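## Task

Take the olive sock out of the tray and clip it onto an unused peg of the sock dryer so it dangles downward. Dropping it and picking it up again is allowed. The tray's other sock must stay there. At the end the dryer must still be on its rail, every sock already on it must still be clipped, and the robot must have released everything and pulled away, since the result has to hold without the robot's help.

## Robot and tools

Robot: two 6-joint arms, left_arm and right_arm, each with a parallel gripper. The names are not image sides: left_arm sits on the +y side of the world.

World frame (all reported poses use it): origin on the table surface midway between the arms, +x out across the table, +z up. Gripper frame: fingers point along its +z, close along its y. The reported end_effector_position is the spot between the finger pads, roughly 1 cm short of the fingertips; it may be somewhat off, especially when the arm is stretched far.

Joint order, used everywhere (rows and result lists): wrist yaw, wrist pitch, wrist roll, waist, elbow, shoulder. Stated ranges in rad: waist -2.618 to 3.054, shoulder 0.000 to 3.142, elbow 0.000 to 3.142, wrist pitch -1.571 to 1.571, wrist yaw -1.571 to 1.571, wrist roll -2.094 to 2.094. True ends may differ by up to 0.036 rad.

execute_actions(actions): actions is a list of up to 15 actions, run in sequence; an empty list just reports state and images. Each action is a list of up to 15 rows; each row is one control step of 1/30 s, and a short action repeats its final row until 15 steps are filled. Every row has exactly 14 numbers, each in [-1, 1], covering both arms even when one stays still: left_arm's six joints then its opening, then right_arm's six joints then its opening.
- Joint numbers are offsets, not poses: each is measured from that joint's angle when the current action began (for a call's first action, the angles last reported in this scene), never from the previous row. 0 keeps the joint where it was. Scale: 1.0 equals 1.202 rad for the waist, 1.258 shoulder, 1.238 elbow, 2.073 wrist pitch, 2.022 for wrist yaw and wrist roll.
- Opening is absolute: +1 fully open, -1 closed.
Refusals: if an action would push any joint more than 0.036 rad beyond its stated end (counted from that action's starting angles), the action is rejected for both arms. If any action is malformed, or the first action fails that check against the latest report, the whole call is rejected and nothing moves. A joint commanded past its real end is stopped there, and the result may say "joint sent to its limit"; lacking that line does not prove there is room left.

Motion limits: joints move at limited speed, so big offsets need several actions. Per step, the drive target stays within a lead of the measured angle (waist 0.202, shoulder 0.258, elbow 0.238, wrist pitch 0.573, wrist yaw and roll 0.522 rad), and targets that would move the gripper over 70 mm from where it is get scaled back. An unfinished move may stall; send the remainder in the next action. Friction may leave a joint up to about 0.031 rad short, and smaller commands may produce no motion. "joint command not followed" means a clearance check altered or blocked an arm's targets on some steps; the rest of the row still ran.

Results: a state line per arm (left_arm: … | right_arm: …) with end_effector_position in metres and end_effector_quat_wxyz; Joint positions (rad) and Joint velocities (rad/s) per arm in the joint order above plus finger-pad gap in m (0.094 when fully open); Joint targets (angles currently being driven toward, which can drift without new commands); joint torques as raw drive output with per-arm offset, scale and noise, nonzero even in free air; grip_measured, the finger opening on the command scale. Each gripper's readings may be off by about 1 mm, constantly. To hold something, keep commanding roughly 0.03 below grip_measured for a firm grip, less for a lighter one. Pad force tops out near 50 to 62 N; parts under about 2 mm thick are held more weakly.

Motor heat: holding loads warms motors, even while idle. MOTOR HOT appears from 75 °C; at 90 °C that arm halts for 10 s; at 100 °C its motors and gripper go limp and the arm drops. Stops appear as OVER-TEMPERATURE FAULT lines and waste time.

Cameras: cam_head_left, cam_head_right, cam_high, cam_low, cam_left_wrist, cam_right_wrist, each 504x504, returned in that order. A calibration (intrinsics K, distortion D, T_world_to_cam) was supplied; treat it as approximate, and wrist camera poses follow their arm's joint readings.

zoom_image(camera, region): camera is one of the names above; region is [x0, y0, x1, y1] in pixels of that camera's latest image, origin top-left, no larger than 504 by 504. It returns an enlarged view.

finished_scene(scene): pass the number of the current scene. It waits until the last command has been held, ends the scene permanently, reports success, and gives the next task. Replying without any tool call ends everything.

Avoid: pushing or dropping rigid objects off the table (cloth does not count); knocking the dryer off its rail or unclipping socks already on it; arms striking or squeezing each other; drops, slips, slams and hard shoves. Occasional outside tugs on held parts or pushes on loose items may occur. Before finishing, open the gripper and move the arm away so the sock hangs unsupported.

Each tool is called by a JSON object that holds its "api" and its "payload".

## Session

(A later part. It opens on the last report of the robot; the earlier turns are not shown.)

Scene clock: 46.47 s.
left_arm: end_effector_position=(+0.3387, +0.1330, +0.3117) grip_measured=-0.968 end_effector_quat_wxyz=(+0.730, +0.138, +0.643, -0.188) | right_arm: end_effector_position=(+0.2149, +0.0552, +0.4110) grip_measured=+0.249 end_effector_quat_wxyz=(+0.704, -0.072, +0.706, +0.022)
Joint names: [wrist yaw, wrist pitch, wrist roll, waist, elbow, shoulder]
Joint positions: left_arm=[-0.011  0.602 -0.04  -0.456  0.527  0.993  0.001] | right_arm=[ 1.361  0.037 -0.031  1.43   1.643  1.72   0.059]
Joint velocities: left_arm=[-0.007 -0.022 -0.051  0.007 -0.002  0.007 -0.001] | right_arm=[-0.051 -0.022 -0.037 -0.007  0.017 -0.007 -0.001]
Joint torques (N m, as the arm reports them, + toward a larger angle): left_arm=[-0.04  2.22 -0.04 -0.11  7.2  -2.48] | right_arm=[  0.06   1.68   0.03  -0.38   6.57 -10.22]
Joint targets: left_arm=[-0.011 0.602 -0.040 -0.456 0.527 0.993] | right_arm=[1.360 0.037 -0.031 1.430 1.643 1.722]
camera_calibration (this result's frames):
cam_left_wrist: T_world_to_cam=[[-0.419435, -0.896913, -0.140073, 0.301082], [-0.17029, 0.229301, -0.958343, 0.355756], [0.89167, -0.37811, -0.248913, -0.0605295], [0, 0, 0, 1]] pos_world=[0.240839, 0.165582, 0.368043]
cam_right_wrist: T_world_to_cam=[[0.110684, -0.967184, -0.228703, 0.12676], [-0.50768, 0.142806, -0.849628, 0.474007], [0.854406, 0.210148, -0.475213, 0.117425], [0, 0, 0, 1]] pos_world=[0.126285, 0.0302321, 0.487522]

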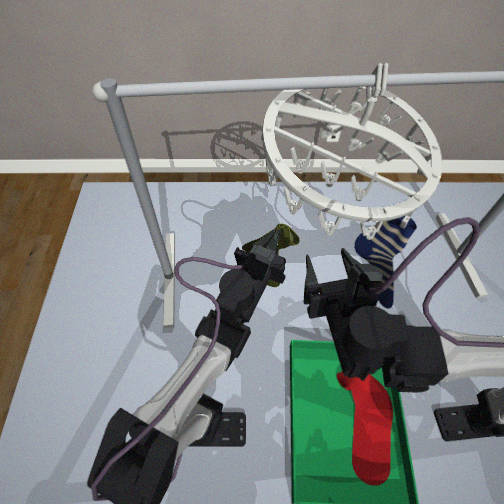

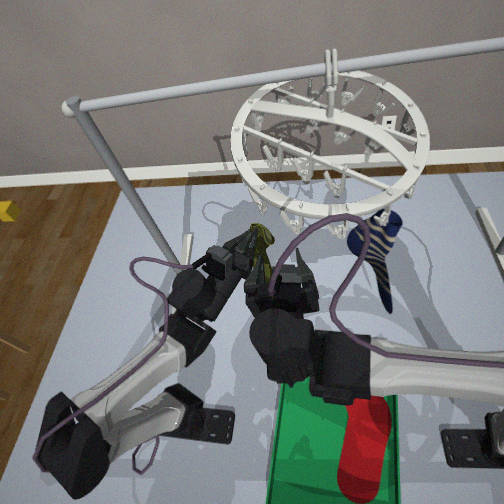

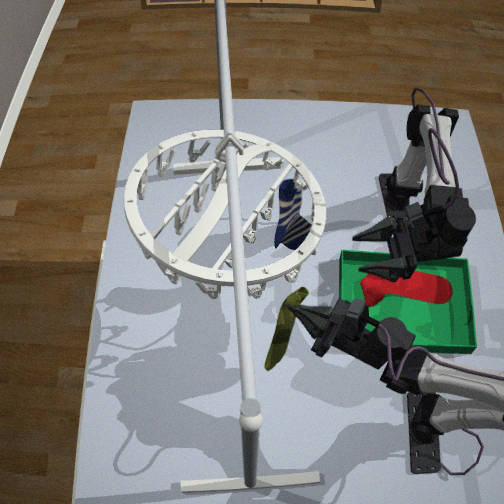

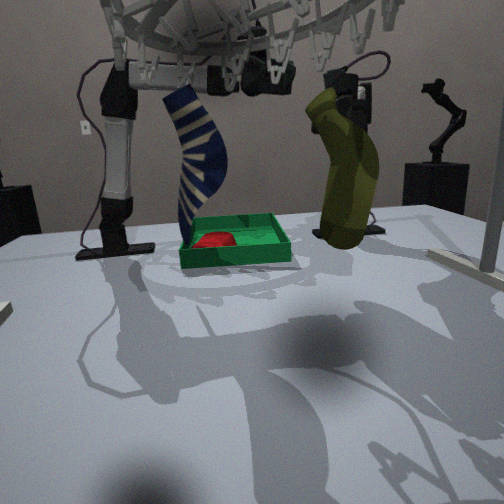

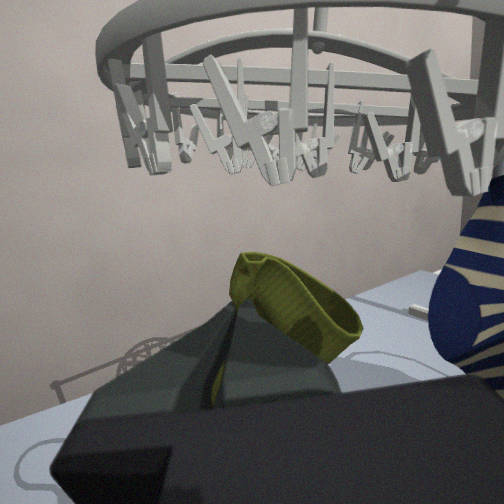

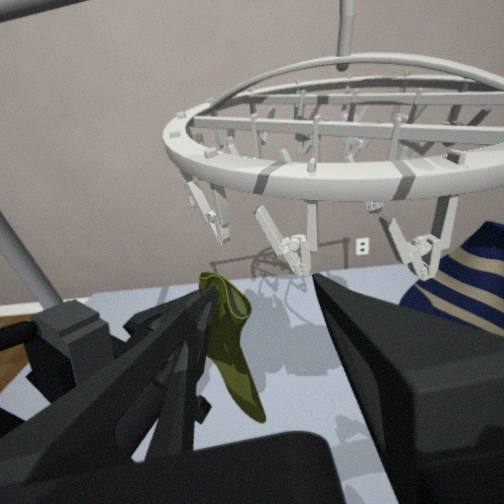

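{"api": "execute_actions", "payload": {"actions": [[[0,0,-0.15,0,0,0,-1,-0.04,0.03,0,-0.065,0,0,0.25]],[[0,0,-0.15,0,0,0,-1,-0.04,0,0,-0.065,0,0,0.25]]]}}

Scene clock: 51.70 s.
left_arm: end_effector_position=(+0.3387, +0.1330, +0.3117) grip_measured=-0.968 end_effector_quat_wxyz=(+0.648, -0.048, +0.655, -0.385) | right_arm: end_effector_position=(+0.2776, +0.0397, +0.4160) grip_measured=+0.249 end_effector_quat_wxyz=(+0.707, -0.045, +0.705, +0.026)
Joint names: [wrist yaw, wrist pitch, wrist roll, waist, elbow, shoulder]
Joint positions: left_arm=[-0.011  0.602 -0.608 -0.456  0.527  0.993  0.001] | right_arm=[ 1.229  0.081 -0.031  1.265  1.643  1.72   0.059]
Joint velocities: left_arm=[-0.022 -0.022 -0.037 -0.007 -0.012  0.012  0.001] | right_arm=[ 0.051 -0.037 -0.037 -0.007  0.007 -0.007  0.001]
Joint torques (N m, as the arm reports them, + toward a larger angle): left_arm=[-0.03  2.21 -0.07 -0.13  7.17 -2.46] | right_arm=[ -0.06   1.77   0.02  -0.07   6.61 -10.49]
Joint targets: left_arm=[-0.011 0.602 -0.628 -0.456 0.527 0.993] | right_arm=[1.214 0.082 -0.031 1.269 1.643 1.720]
camera_calibration (this result's frames):
cam_left_wrist: T_world_to_cam=[[-0.451781, -0.792731, 0.409233, 0.126964], [-0.40829, -0.224132, -0.884909, 0.47378], [0.793217, -0.566871, -0.222405, -0.0103419], [0, 0, 0, 1]] pos_world=[0.259003, 0.200975, 0.364995]
cam_right_wrist: T_world_to_cam=[[0.0806328, -0.9592, -0.270987, 0.131632], [-0.498201, 0.19669, -0.844457, 0.505391], [0.863304, 0.203097, -0.462015, 0.0617359], [0, 0, 0, 1]] pos_world=[0.187876, 0.0143178, 0.490975]

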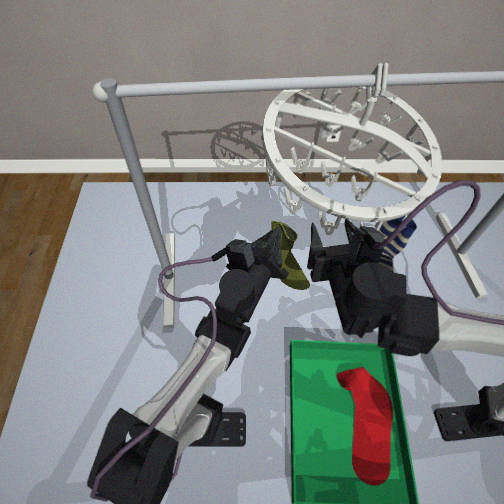

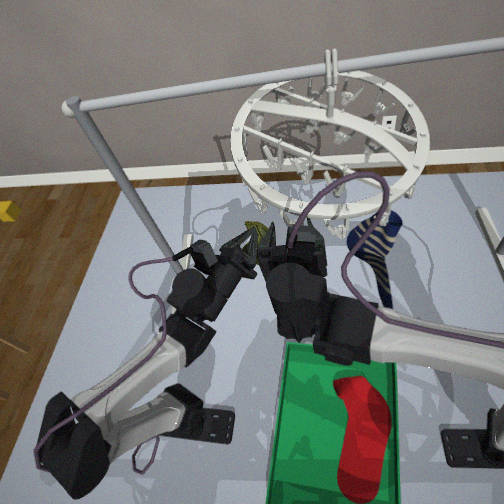

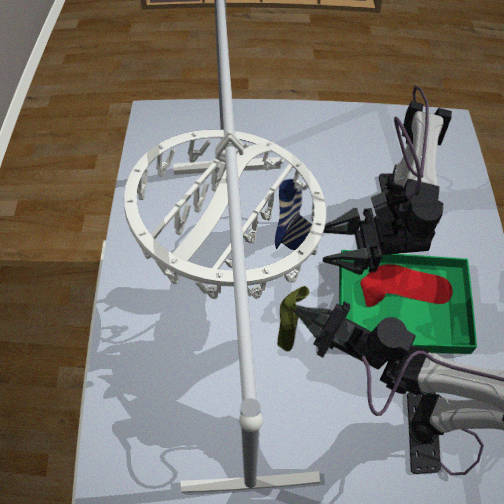

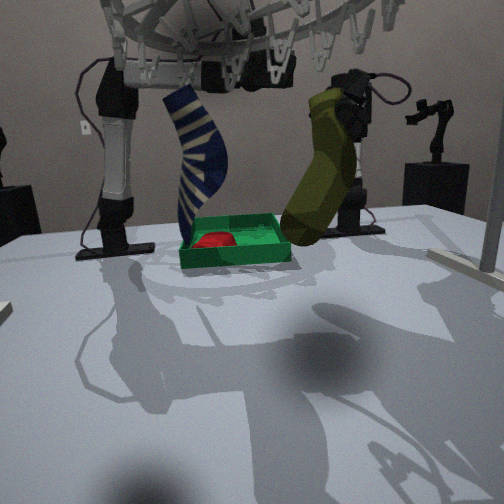

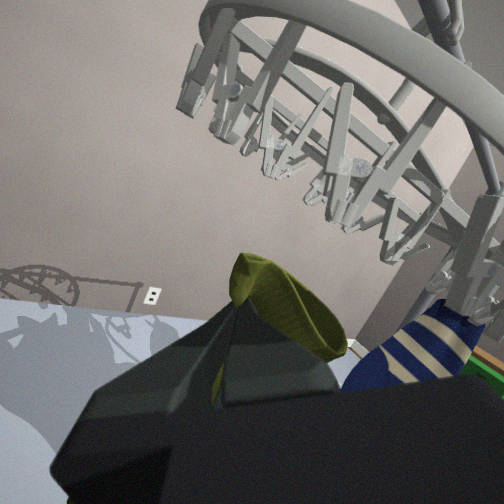

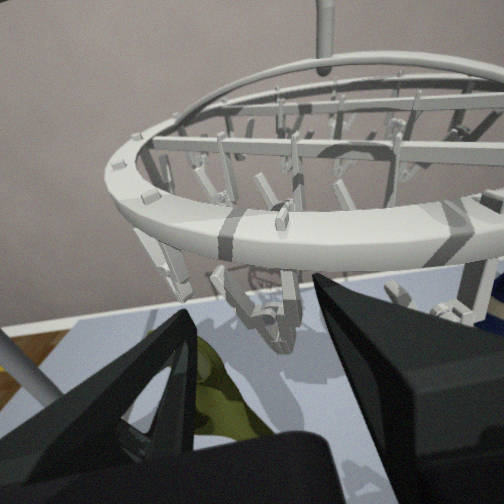

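{"api": "execute_actions", "payload": {"actions": [[[0,0,-0.1,0,0,0,-1,-0.03,0.005,0,-0.03,0,0.026,0.25]],[[0,0,0,0,0,0,-1,-0.03,0.005,0,-0.035,0,0,0.25]]]}}

Scene clock: 55.97 s.
left_arm: end_effector_position=(+0.3387, +0.1330, +0.3117) grip_measured=-0.968 end_effector_quat_wxyz=(+0.609, -0.109, +0.648, -0.444) | right_arm: end_effector_position=(+0.3069, +0.0445, +0.4028) grip_measured=+0.249 end_effector_quat_wxyz=(+0.703, -0.062, +0.708, +0.024)
Joint names: [wrist yaw, wrist pitch, wrist roll, waist, elbow, shoulder]
Joint positions: left_arm=[-0.011  0.602 -0.794 -0.456  0.527  0.993  0.001] | right_arm=[ 1.134  0.084 -0.031  1.192  1.643  1.751  0.059]
Joint velocities: left_arm=[-0.022 -0.007  0.081 -0.002  0.002  0.002  0.   ] | right_arm=[-0.11  -0.007  0.022 -0.017  0.002 -0.012  0.001]
Joint torques (N m, as the arm reports them, + toward a larger angle): left_arm=[-0.02  2.19  0.06 -0.22  7.05 -2.47] | right_arm=[ -0.06   1.96   0.02  -0.49   6.73 -10.81]
Joint targets: left_arm=[-0.011 0.602 -0.794 -0.456 0.527 0.993] | right_arm=[1.120 0.095 -0.031 1.190 1.643 1.751]
camera_calibration (this result's frames):
cam_left_wrist: T_world_to_cam=[[-0.430242, -0.700364, 0.569545, 0.0574151], [-0.485466, -0.352409, -0.800082, 0.490539], [0.761062, -0.620723, -0.188382, -0.0028939], [0, 0, 0, 1]] pos_world=[0.265045, 0.211286, 0.359226]
cam_right_wrist: T_world_to_cam=[[0.0989436, -0.964222, -0.245938, 0.114812], [-0.509365, 0.163242, -0.844926, 0.512932], [0.854844, 0.208872, -0.474989, 0.0369746], [0, 0, 0, 1]] pos_world=[0.218302, 0.0192496, 0.479189]

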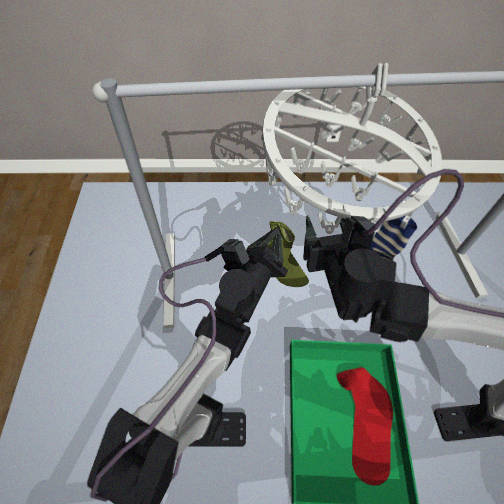

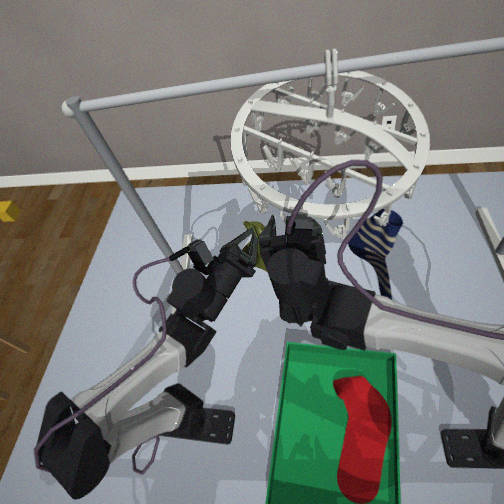

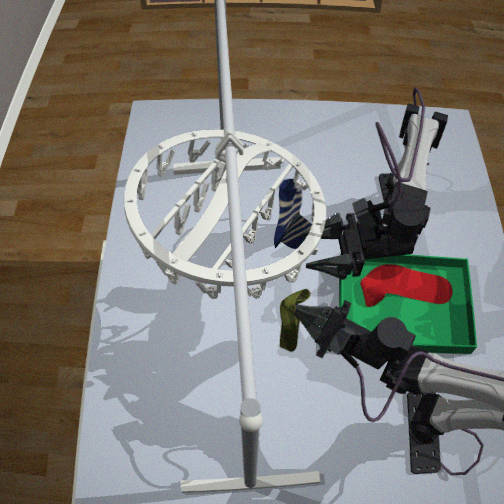

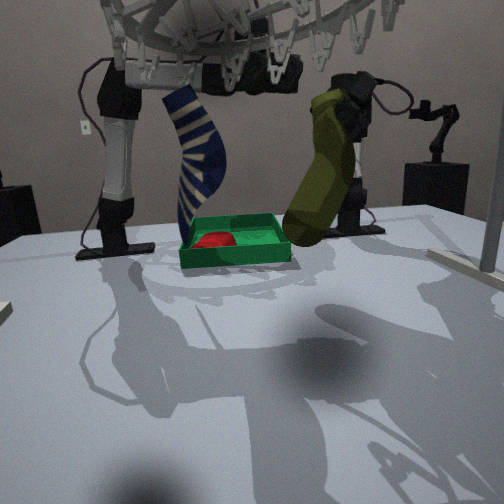

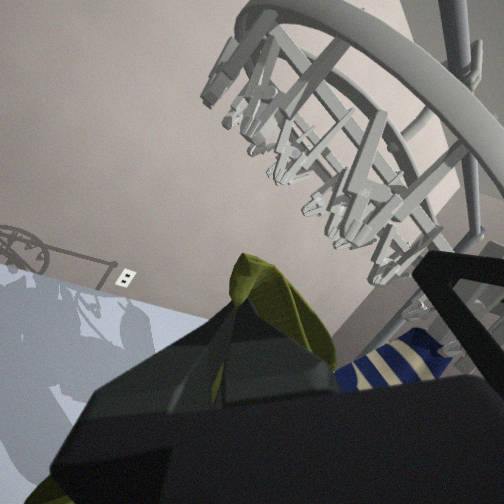

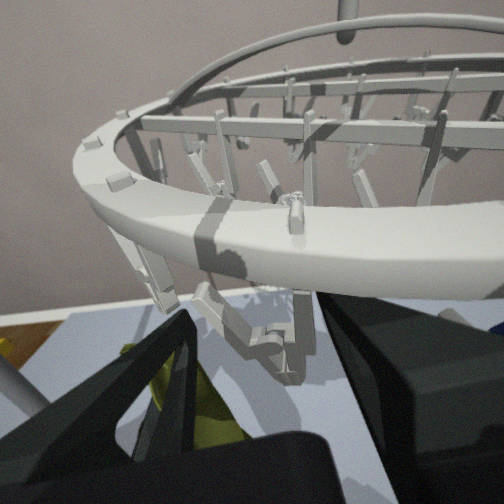

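{"api": "execute_actions", "payload": {"actions": [[[0.2,-0.05,0.12,0.1,0.05,0.08,-1,0,0.005,0,0,0,0,-0.1]],[[0.2,0,0.12,0.11,0.11,0.1,-1,0,0.005,0,0,0,0,-0.45]],[[0.16,0,0,0,0.11,0.1,-1,0,0.005,0,0,0,0,-0.5]],[[0,0,0,0,0,0,-1,0,0.005,0,0,0,0,-0.5]]]}}

{"api": "zoom_image", "payload": {"camera": "cam_low", "region": [230,20,370,140]}}

Scene clock: 64.30 s.
left_arm: end_effector_position=(+0.3277, +0.0721, +0.3001) grip_measured=-0.969 end_effector_quat_wxyz=(+0.483, +0.316, +0.635, -0.513) | right_arm: end_effector_position=(+0.3073, +0.0424, +0.4042) grip_measured=-0.415 end_effector_quat_wxyz=(+0.705, -0.051, +0.707, +0.026)
Joint names: [wrist yaw, wrist pitch, wrist roll, waist, elbow, shoulder]
Joint positions: left_arm=[ 1.05   0.494 -0.341 -0.209  0.813  1.322  0.001] | right_arm=[ 1.147  0.094 -0.021  1.192  1.643  1.751  0.027]
Joint velocities: left_arm=[-0.037 -0.066  0.022 -0.012 -0.007  0.007  0.001] | right_arm=[ 0.051  0.081  0.037 -0.002 -0.007 -0.007 -0.   ]
Joint torques (N m, as the arm reports them, + toward a larger angle): left_arm=[-0.06  1.94  0.   -0.1   6.72 -5.1 ] | right_arm=[  0.06   1.95   0.02  -0.34   6.72 -10.93]
Joint targets: left_arm=[1.049 0.494 -0.341 -0.209 0.813 1.322] | right_arm=[1.147 0.105 -0.021 1.192 1.643 1.751]
camera_calibration (this result's frames):
cam_left_wrist: T_world_to_cam=[[-0.941497, -0.292159, 0.168005, 0.275275], [-0.263514, 0.327391, -0.9074, 0.364958], [0.210102, -0.898587, -0.385226, 0.225148], [0, 0, 0, 1]] pos_world=[0.308039, 0.163255, 0.371649]
cam_right_wrist: T_world_to_cam=[[0.087317, -0.960601, -0.263857, 0.123708], [-0.505299, 0.185557, -0.842758, 0.51167], [0.858515, 0.206914, -0.469189, 0.0344], [0, 0, 0, 1]] pos_world=[0.218212, 0.0167722, 0.479996]

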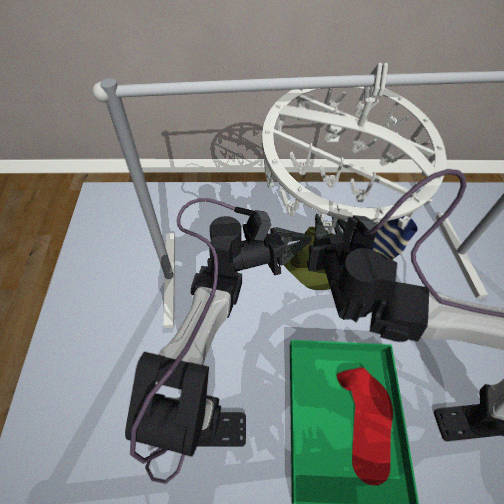

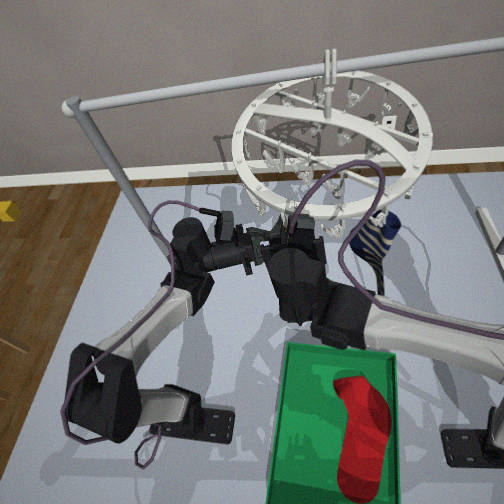

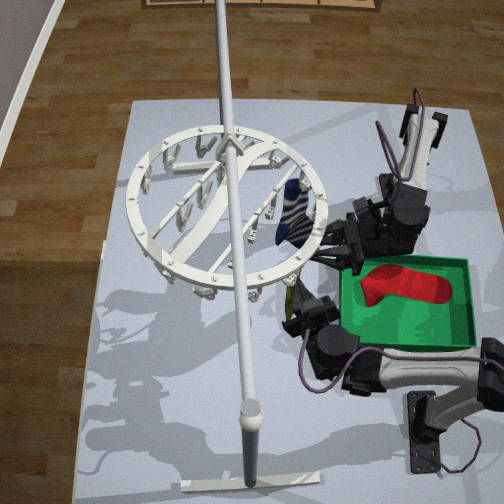

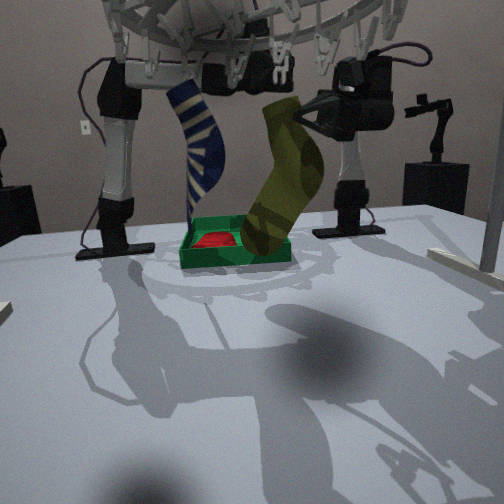

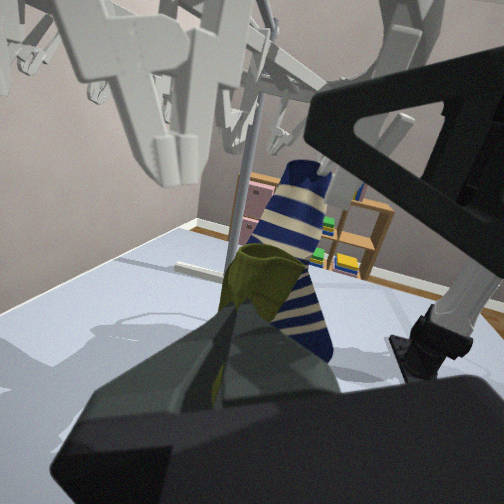

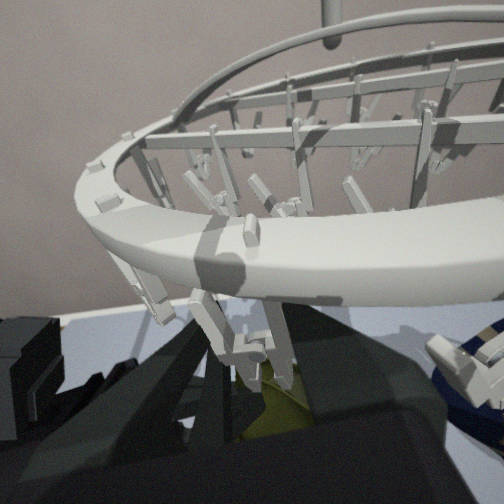

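Region (230, 20, 370, 140) of cam_low's 504x504 image, scaled by 3.600, with more detail than that image has; it fills the top 432 rows of this view, and the rest is white.

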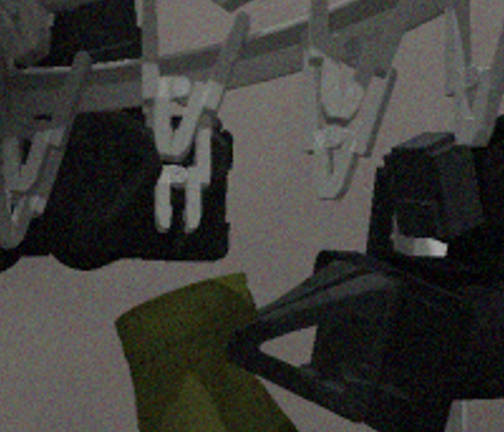

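{"api": "execute_actions", "payload": {"actions": [[[0.025,0,0,-0.085,0,0,-1,0,0,0,0,0,0,-0.46]],[[0,0,0,0,0.04,0,-1,0,0,0,0,0,0,-0.46]]]}}

{"api": "zoom_image", "payload": {"camera": "cam_low", "region": [230,20,370,140]}}

{"api": "zoom_image", "payload": {"camera": "cam_right_wrist", "region": [190,320,350,450]}}

Scene clock: 70.90 s.
left_arm: end_effector_position=(+0.2983, +0.0393, +0.3129) grip_measured=-0.969 end_effector_quat_wxyz=(+0.456, +0.366, +0.602, -0.544) | right_arm: end_effector_position=(+0.3073, +0.0424, +0.4042) grip_measured=-0.415 end_effector_quat_wxyz=(+0.705, -0.051, +0.707, +0.026)
Joint names: [wrist yaw, wrist pitch, wrist roll, waist, elbow, shoulder]
Joint positions: left_arm=[ 1.089  0.49  -0.341 -0.312  0.847  1.322  0.001] | right_arm=[ 1.147  0.094 -0.021  1.192  1.643  1.751  0.027]
Joint velocities: left_arm=[-0.022 -0.007  0.007 -0.002 -0.007 -0.007 -0.   ] | right_arm=[-0.037 -0.066  0.007 -0.012 -0.007 -0.002  0.001]
Joint torques (N m, as the arm reports them, + toward a larger angle): left_arm=[-0.07  1.95  0.02 -0.07  8.04 -5.26] | right_arm=[  0.06   1.82   0.02  -0.35   6.67 -10.94]
Joint targets: left_arm=[1.089 0.494 -0.341 -0.312 0.863 1.322] | right_arm=[1.147 0.094 -0.021 1.192 1.643 1.751]
camera_calibration (this result's frames):
cam_left_wrist: T_world_to_cam=[[-0.977581, -0.154868, 0.142656, 0.249141], [-0.189534, 0.352112, -0.916566, 0.359413], [0.0917154, -0.923056, -0.373571, 0.239349], [0, 0, 0, 1]] pos_world=[0.289725, 0.132962, 0.383298]
cam_right_wrist: T_world_to_cam=[[0.087317, -0.960601, -0.263857, 0.123708], [-0.505299, 0.185557, -0.842758, 0.51167], [0.858515, 0.206914, -0.469189, 0.0344], [0, 0, 0, 1]] pos_world=[0.218212, 0.0167722, 0.479996]

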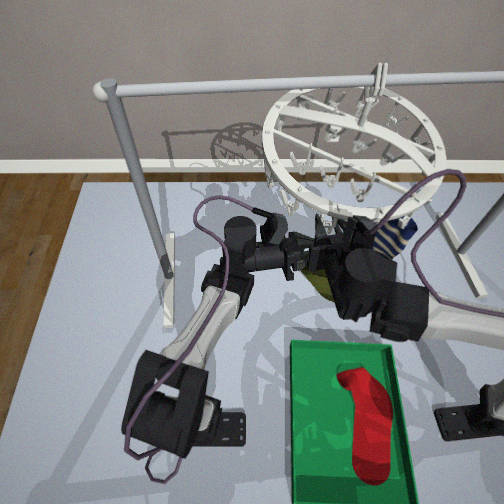

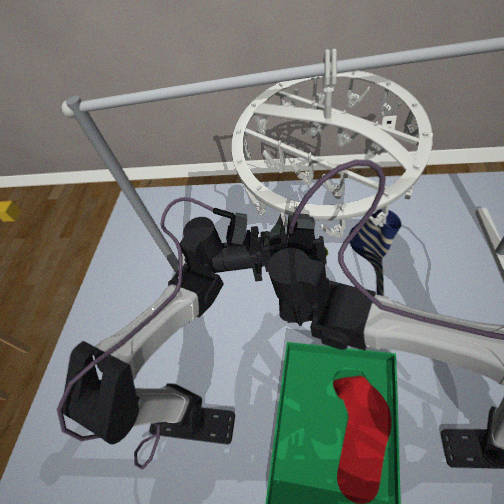

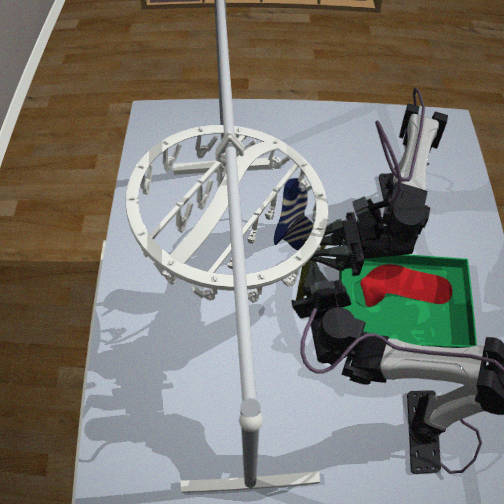

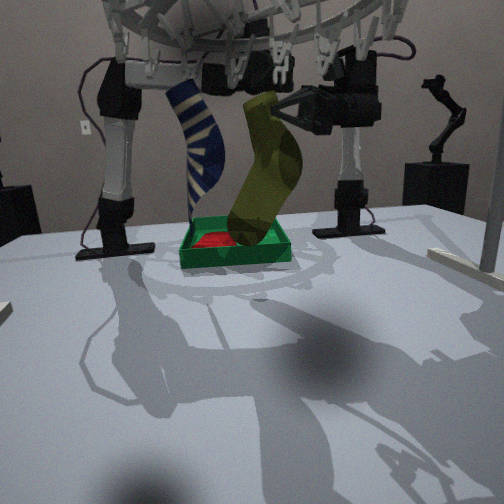

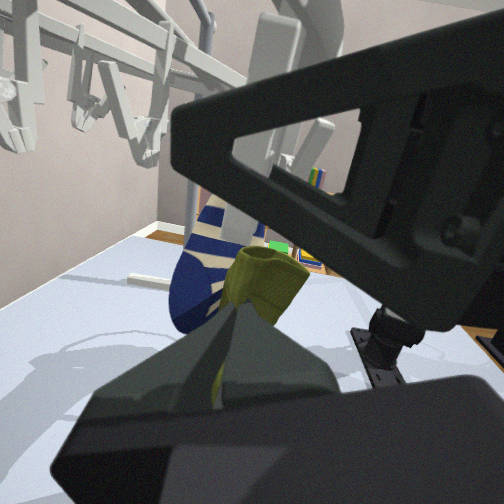

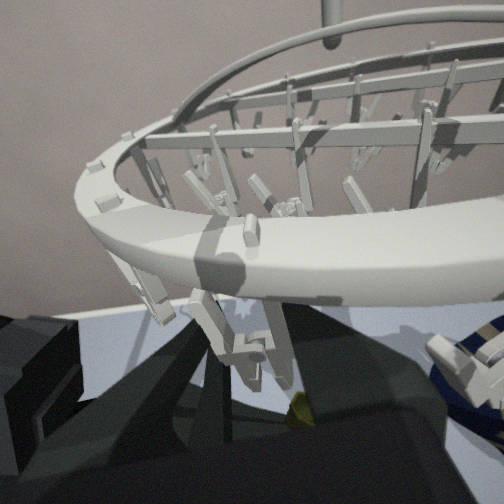

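Region (230, 20, 370, 140) of cam_low's 504x504 image, scaled by 3.600, with more detail than that image has; it fills the top 432 rows of this view, and the rest is white.

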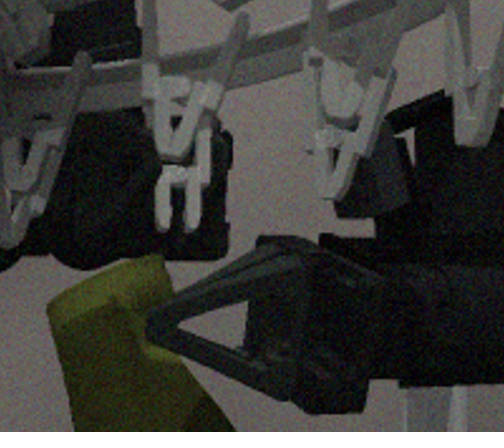

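Region (190, 320, 350, 450) of cam_right_wrist's 504x504 image, scaled by 3.150, with more detail than that image has; it fills the top 410 rows of this view, and the rest is white.

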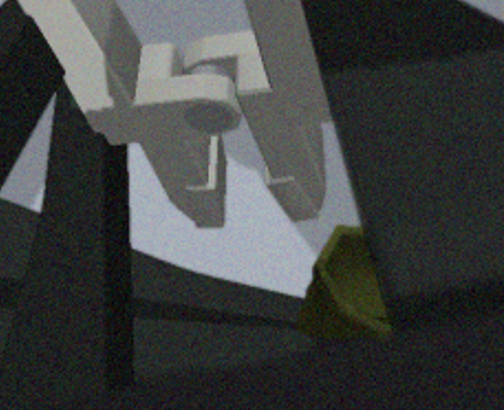

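{"api": "execute_actions", "payload": {"actions": [[[-0.027,0,0.07,0.032,0,0,-1,0,0,0,0,0,0,-0.46]],[[0,0,0,0,0.025,0,-1,0,0,0,0,0,0,-0.46]]]}}

{"api": "zoom_image", "payload": {"camera": "cam_low", "region": [230,20,370,140]}}

{"api": "zoom_image", "payload": {"camera": "cam_right_wrist", "region": [190,320,350,450]}}

Scene clock: 77.07 s.
left_arm: end_effector_position=(+0.3145, +0.0502, +0.3177) grip_measured=-0.969 end_effector_quat_wxyz=(+0.512, +0.383, +0.589, -0.494) | right_arm: end_effector_position=(+0.3073, +0.0424, +0.4042) grip_measured=-0.415 end_effector_quat_wxyz=(+0.705, -0.051, +0.707, +0.026)
Joint names: [wrist yaw, wrist pitch, wrist roll, waist, elbow, shoulder]
Joint positions: left_arm=[ 1.046  0.489 -0.212 -0.279  0.859  1.322  0.001] | right_arm=[ 1.147  0.094 -0.021  1.192  1.643  1.751  0.027]
Joint velocities: left_arm=[-0.066  0.037 -0.051 -0.012  0.007  0.002 -0.   ] | right_arm=[-0.037 -0.022  0.051 -0.007 -0.007 -0.002 -0.001]
Joint torques (N m, as the arm reports them, + toward a larger angle): left_arm=[-0.07  1.93 -0.01 -0.11  8.2  -5.2 ] | right_arm=[  0.06   1.82   0.03  -0.37   6.68 -10.94]
Joint targets: left_arm=[1.046 0.490 -0.212 -0.279 0.877 1.322] | right_arm=[1.147 0.094 -0.021 1.192 1.643 1.751]
camera_calibration (this result's frames):
cam_left_wrist: T_world_to_cam=[[-0.972869, -0.231295, 0.00530859, 0.311966], [-0.0906471, 0.359967, -0.928551, 0.335359], [0.212858, -0.90384, -0.371167, 0.209894], [0, 0, 0, 1]] pos_world=[0.289224, 0.141148, 0.387648]
cam_right_wrist: T_world_to_cam=[[0.087317, -0.960601, -0.263857, 0.123708], [-0.505299, 0.185557, -0.842758, 0.51167], [0.858515, 0.206914, -0.469189, 0.0344], [0, 0, 0, 1]] pos_world=[0.218212, 0.0167722, 0.479996]

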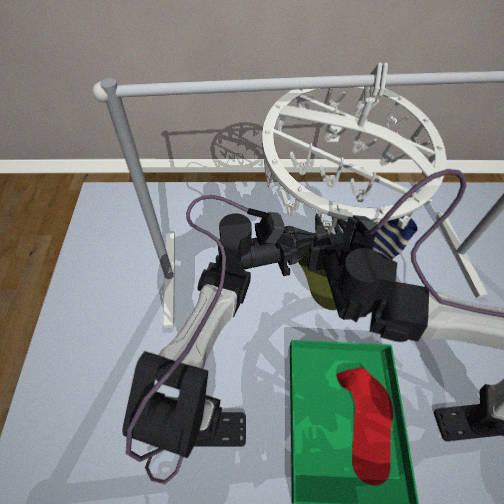

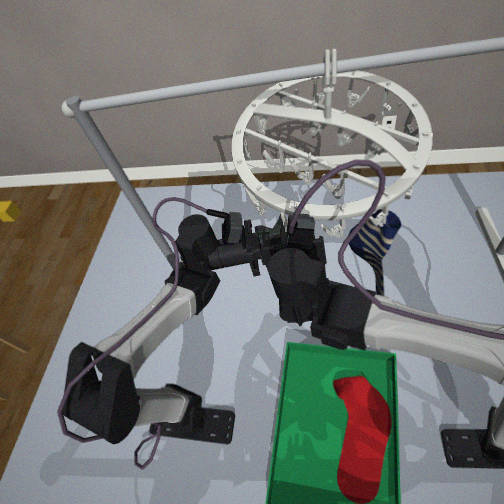

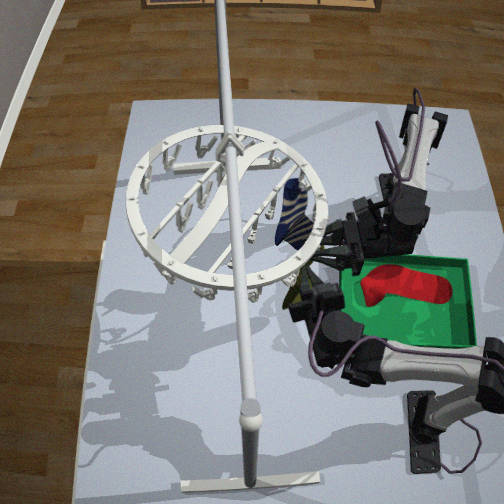

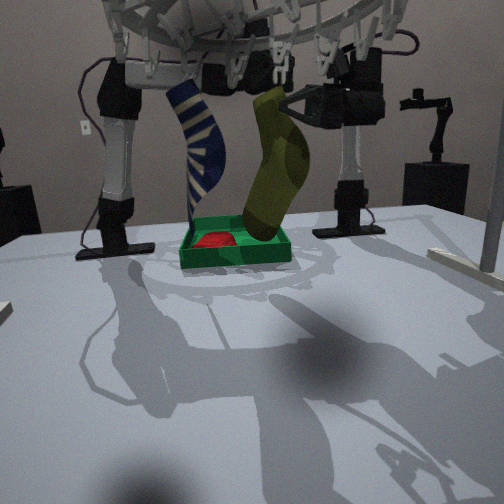

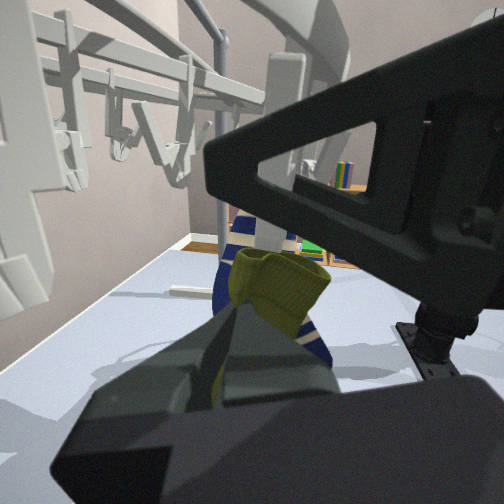

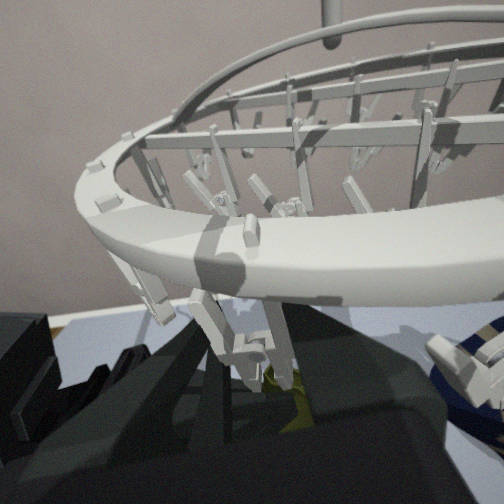

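Region (230, 20, 370, 140) of cam_low's 504x504 image, scaled by 3.600, with more detail than that image has; it fills the top 432 rows of this view, and the rest is white.

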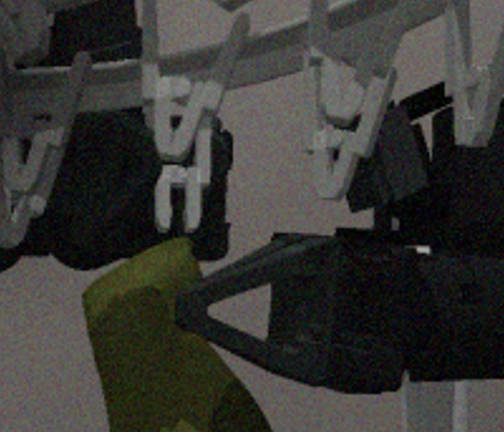

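Region (190, 320, 350, 450) of cam_right_wrist's 504x504 image, scaled by 3.150, with more detail than that image has; it fills the top 410 rows of this view, and the rest is white.

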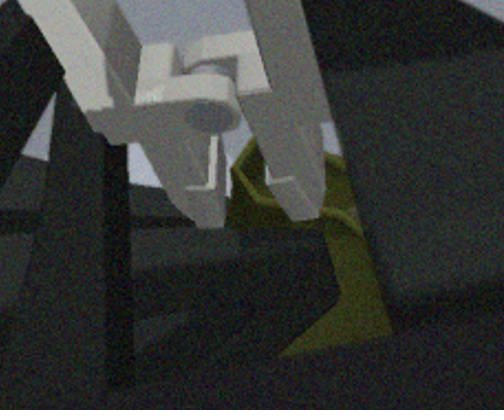

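Needs about −7 mm in x, then up.

{"api": "execute_actions", "payload": {"actions": [[[0.027,0,0,0,0,0,-1,0,0,0,0,0,0,-0.46]],[[0,0,0,0,0.032,0,-1,0,0,0,0,0,0,-0.46]]]}}

{"api": "zoom_image", "payload": {"camera": "cam_low", "region": [230,20,370,140]}}

{"api": "zoom_image", "payload": {"camera": "cam_right_wrist", "region": [190,320,350,450]}}

Scene clock: 80.73 s.
left_arm: end_effector_position=(+0.3084, +0.0484, +0.3259) grip_measured=-0.969 end_effector_quat_wxyz=(+0.508, +0.399, +0.575, -0.502) | right_arm: end_effector_position=(+0.3073, +0.0424, +0.4042) grip_measured=-0.415 end_effector_quat_wxyz=(+0.705, -0.051, +0.707, +0.026)
Joint names: [wrist yaw, wrist pitch, wrist roll, waist, elbow, shoulder]
Joint positions: left_arm=[ 1.089  0.485 -0.212 -0.279  0.881  1.322  0.001] | right_arm=[ 1.147  0.094 -0.021  1.192  1.643  1.751  0.027]
Joint velocities: left_arm=[-0.007  0.037 -0.051 -0.012 -0.007 -0.002 -0.001] | right_arm=[-0.095 -0.007 -0.081  0.012 -0.002  0.002  0.001]
Joint torques (N m, as the arm reports them, + toward a larger angle): left_arm=[-0.06  1.89 -0.01 -0.16  8.1  -5.29] | right_arm=[  0.07   1.82   0.02  -0.34   6.7  -10.91]
Joint targets: left_arm=[1.089 0.489 -0.212 -0.279 0.899 1.322] | right_arm=[1.147 0.094 -0.021 1.192 1.643 1.751]
camera_calibration (this result's frames):
cam_left_wrist: T_world_to_cam=[[-0.981725, -0.189943, -0.0117267, 0.311857], [-0.0584001, 0.359344, -0.931376, 0.334041], [0.181122, -0.91367, -0.36387, 0.220478], [0, 0, 0, 1]] pos_world=[0.285733, 0.140644, 0.395]
cam_right_wrist: T_world_to_cam=[[0.087317, -0.960601, -0.263857, 0.123708], [-0.505299, 0.185557, -0.842758, 0.51167], [0.858515, 0.206914, -0.469189, 0.0344], [0, 0, 0, 1]] pos_world=[0.218212, 0.0167722, 0.479996]

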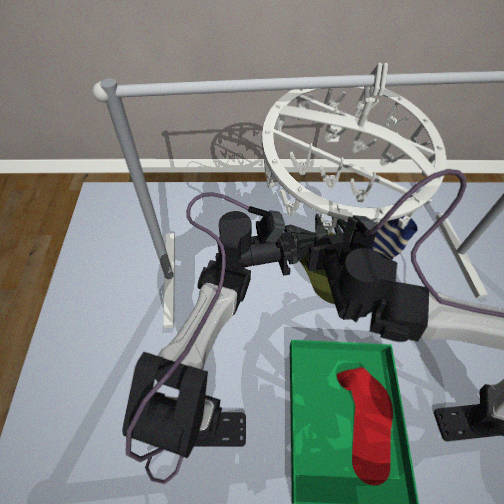

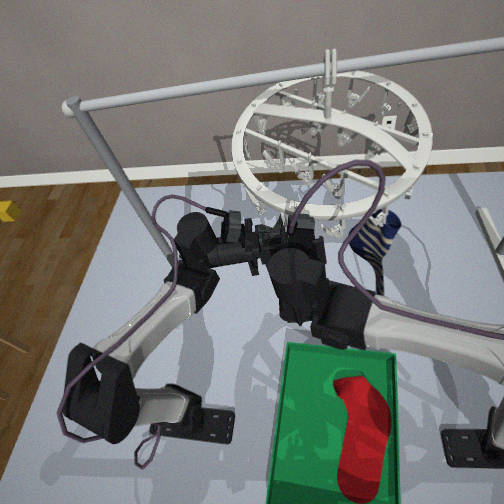

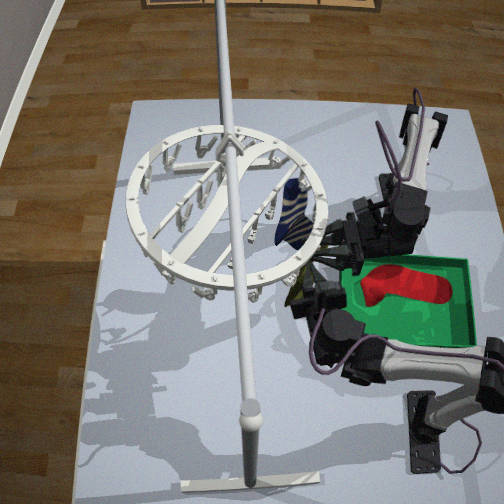

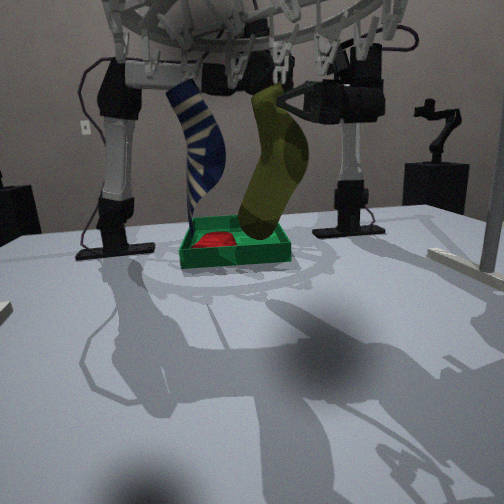

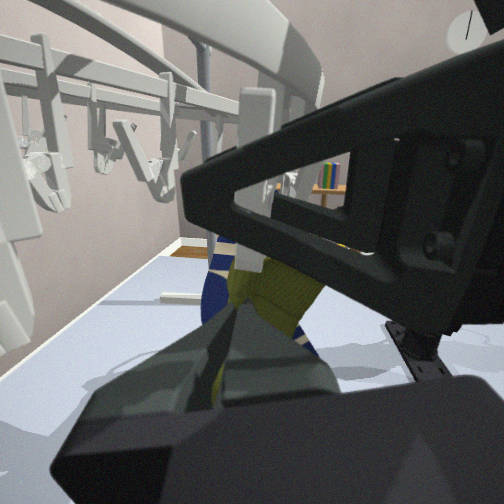

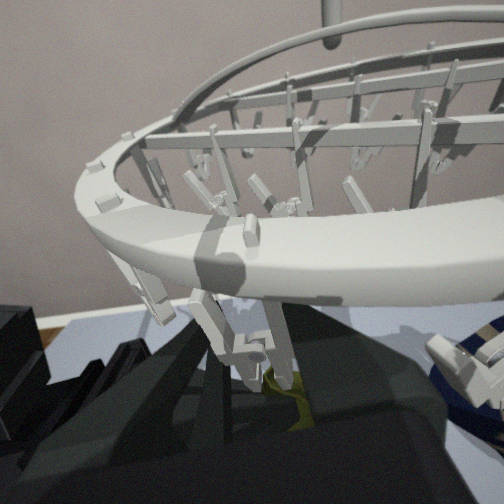

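Region (230, 20, 370, 140) of cam_low's 504x504 image, scaled by 3.600, with more detail than that image has; it fills the top 432 rows of this view, and the rest is white.

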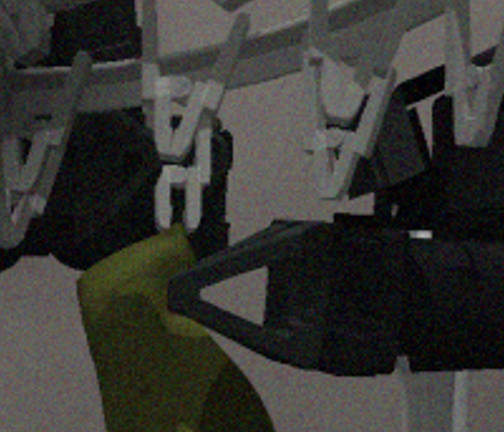

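Region (190, 320, 350, 450) of cam_right_wrist's 504x504 image, scaled by 3.150, with more detail than that image has; it fills the top 410 rows of this view, and the rest is white.

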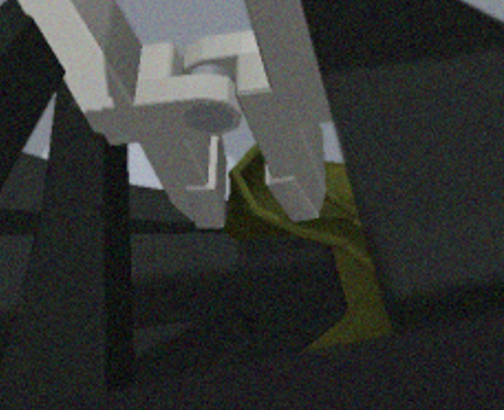

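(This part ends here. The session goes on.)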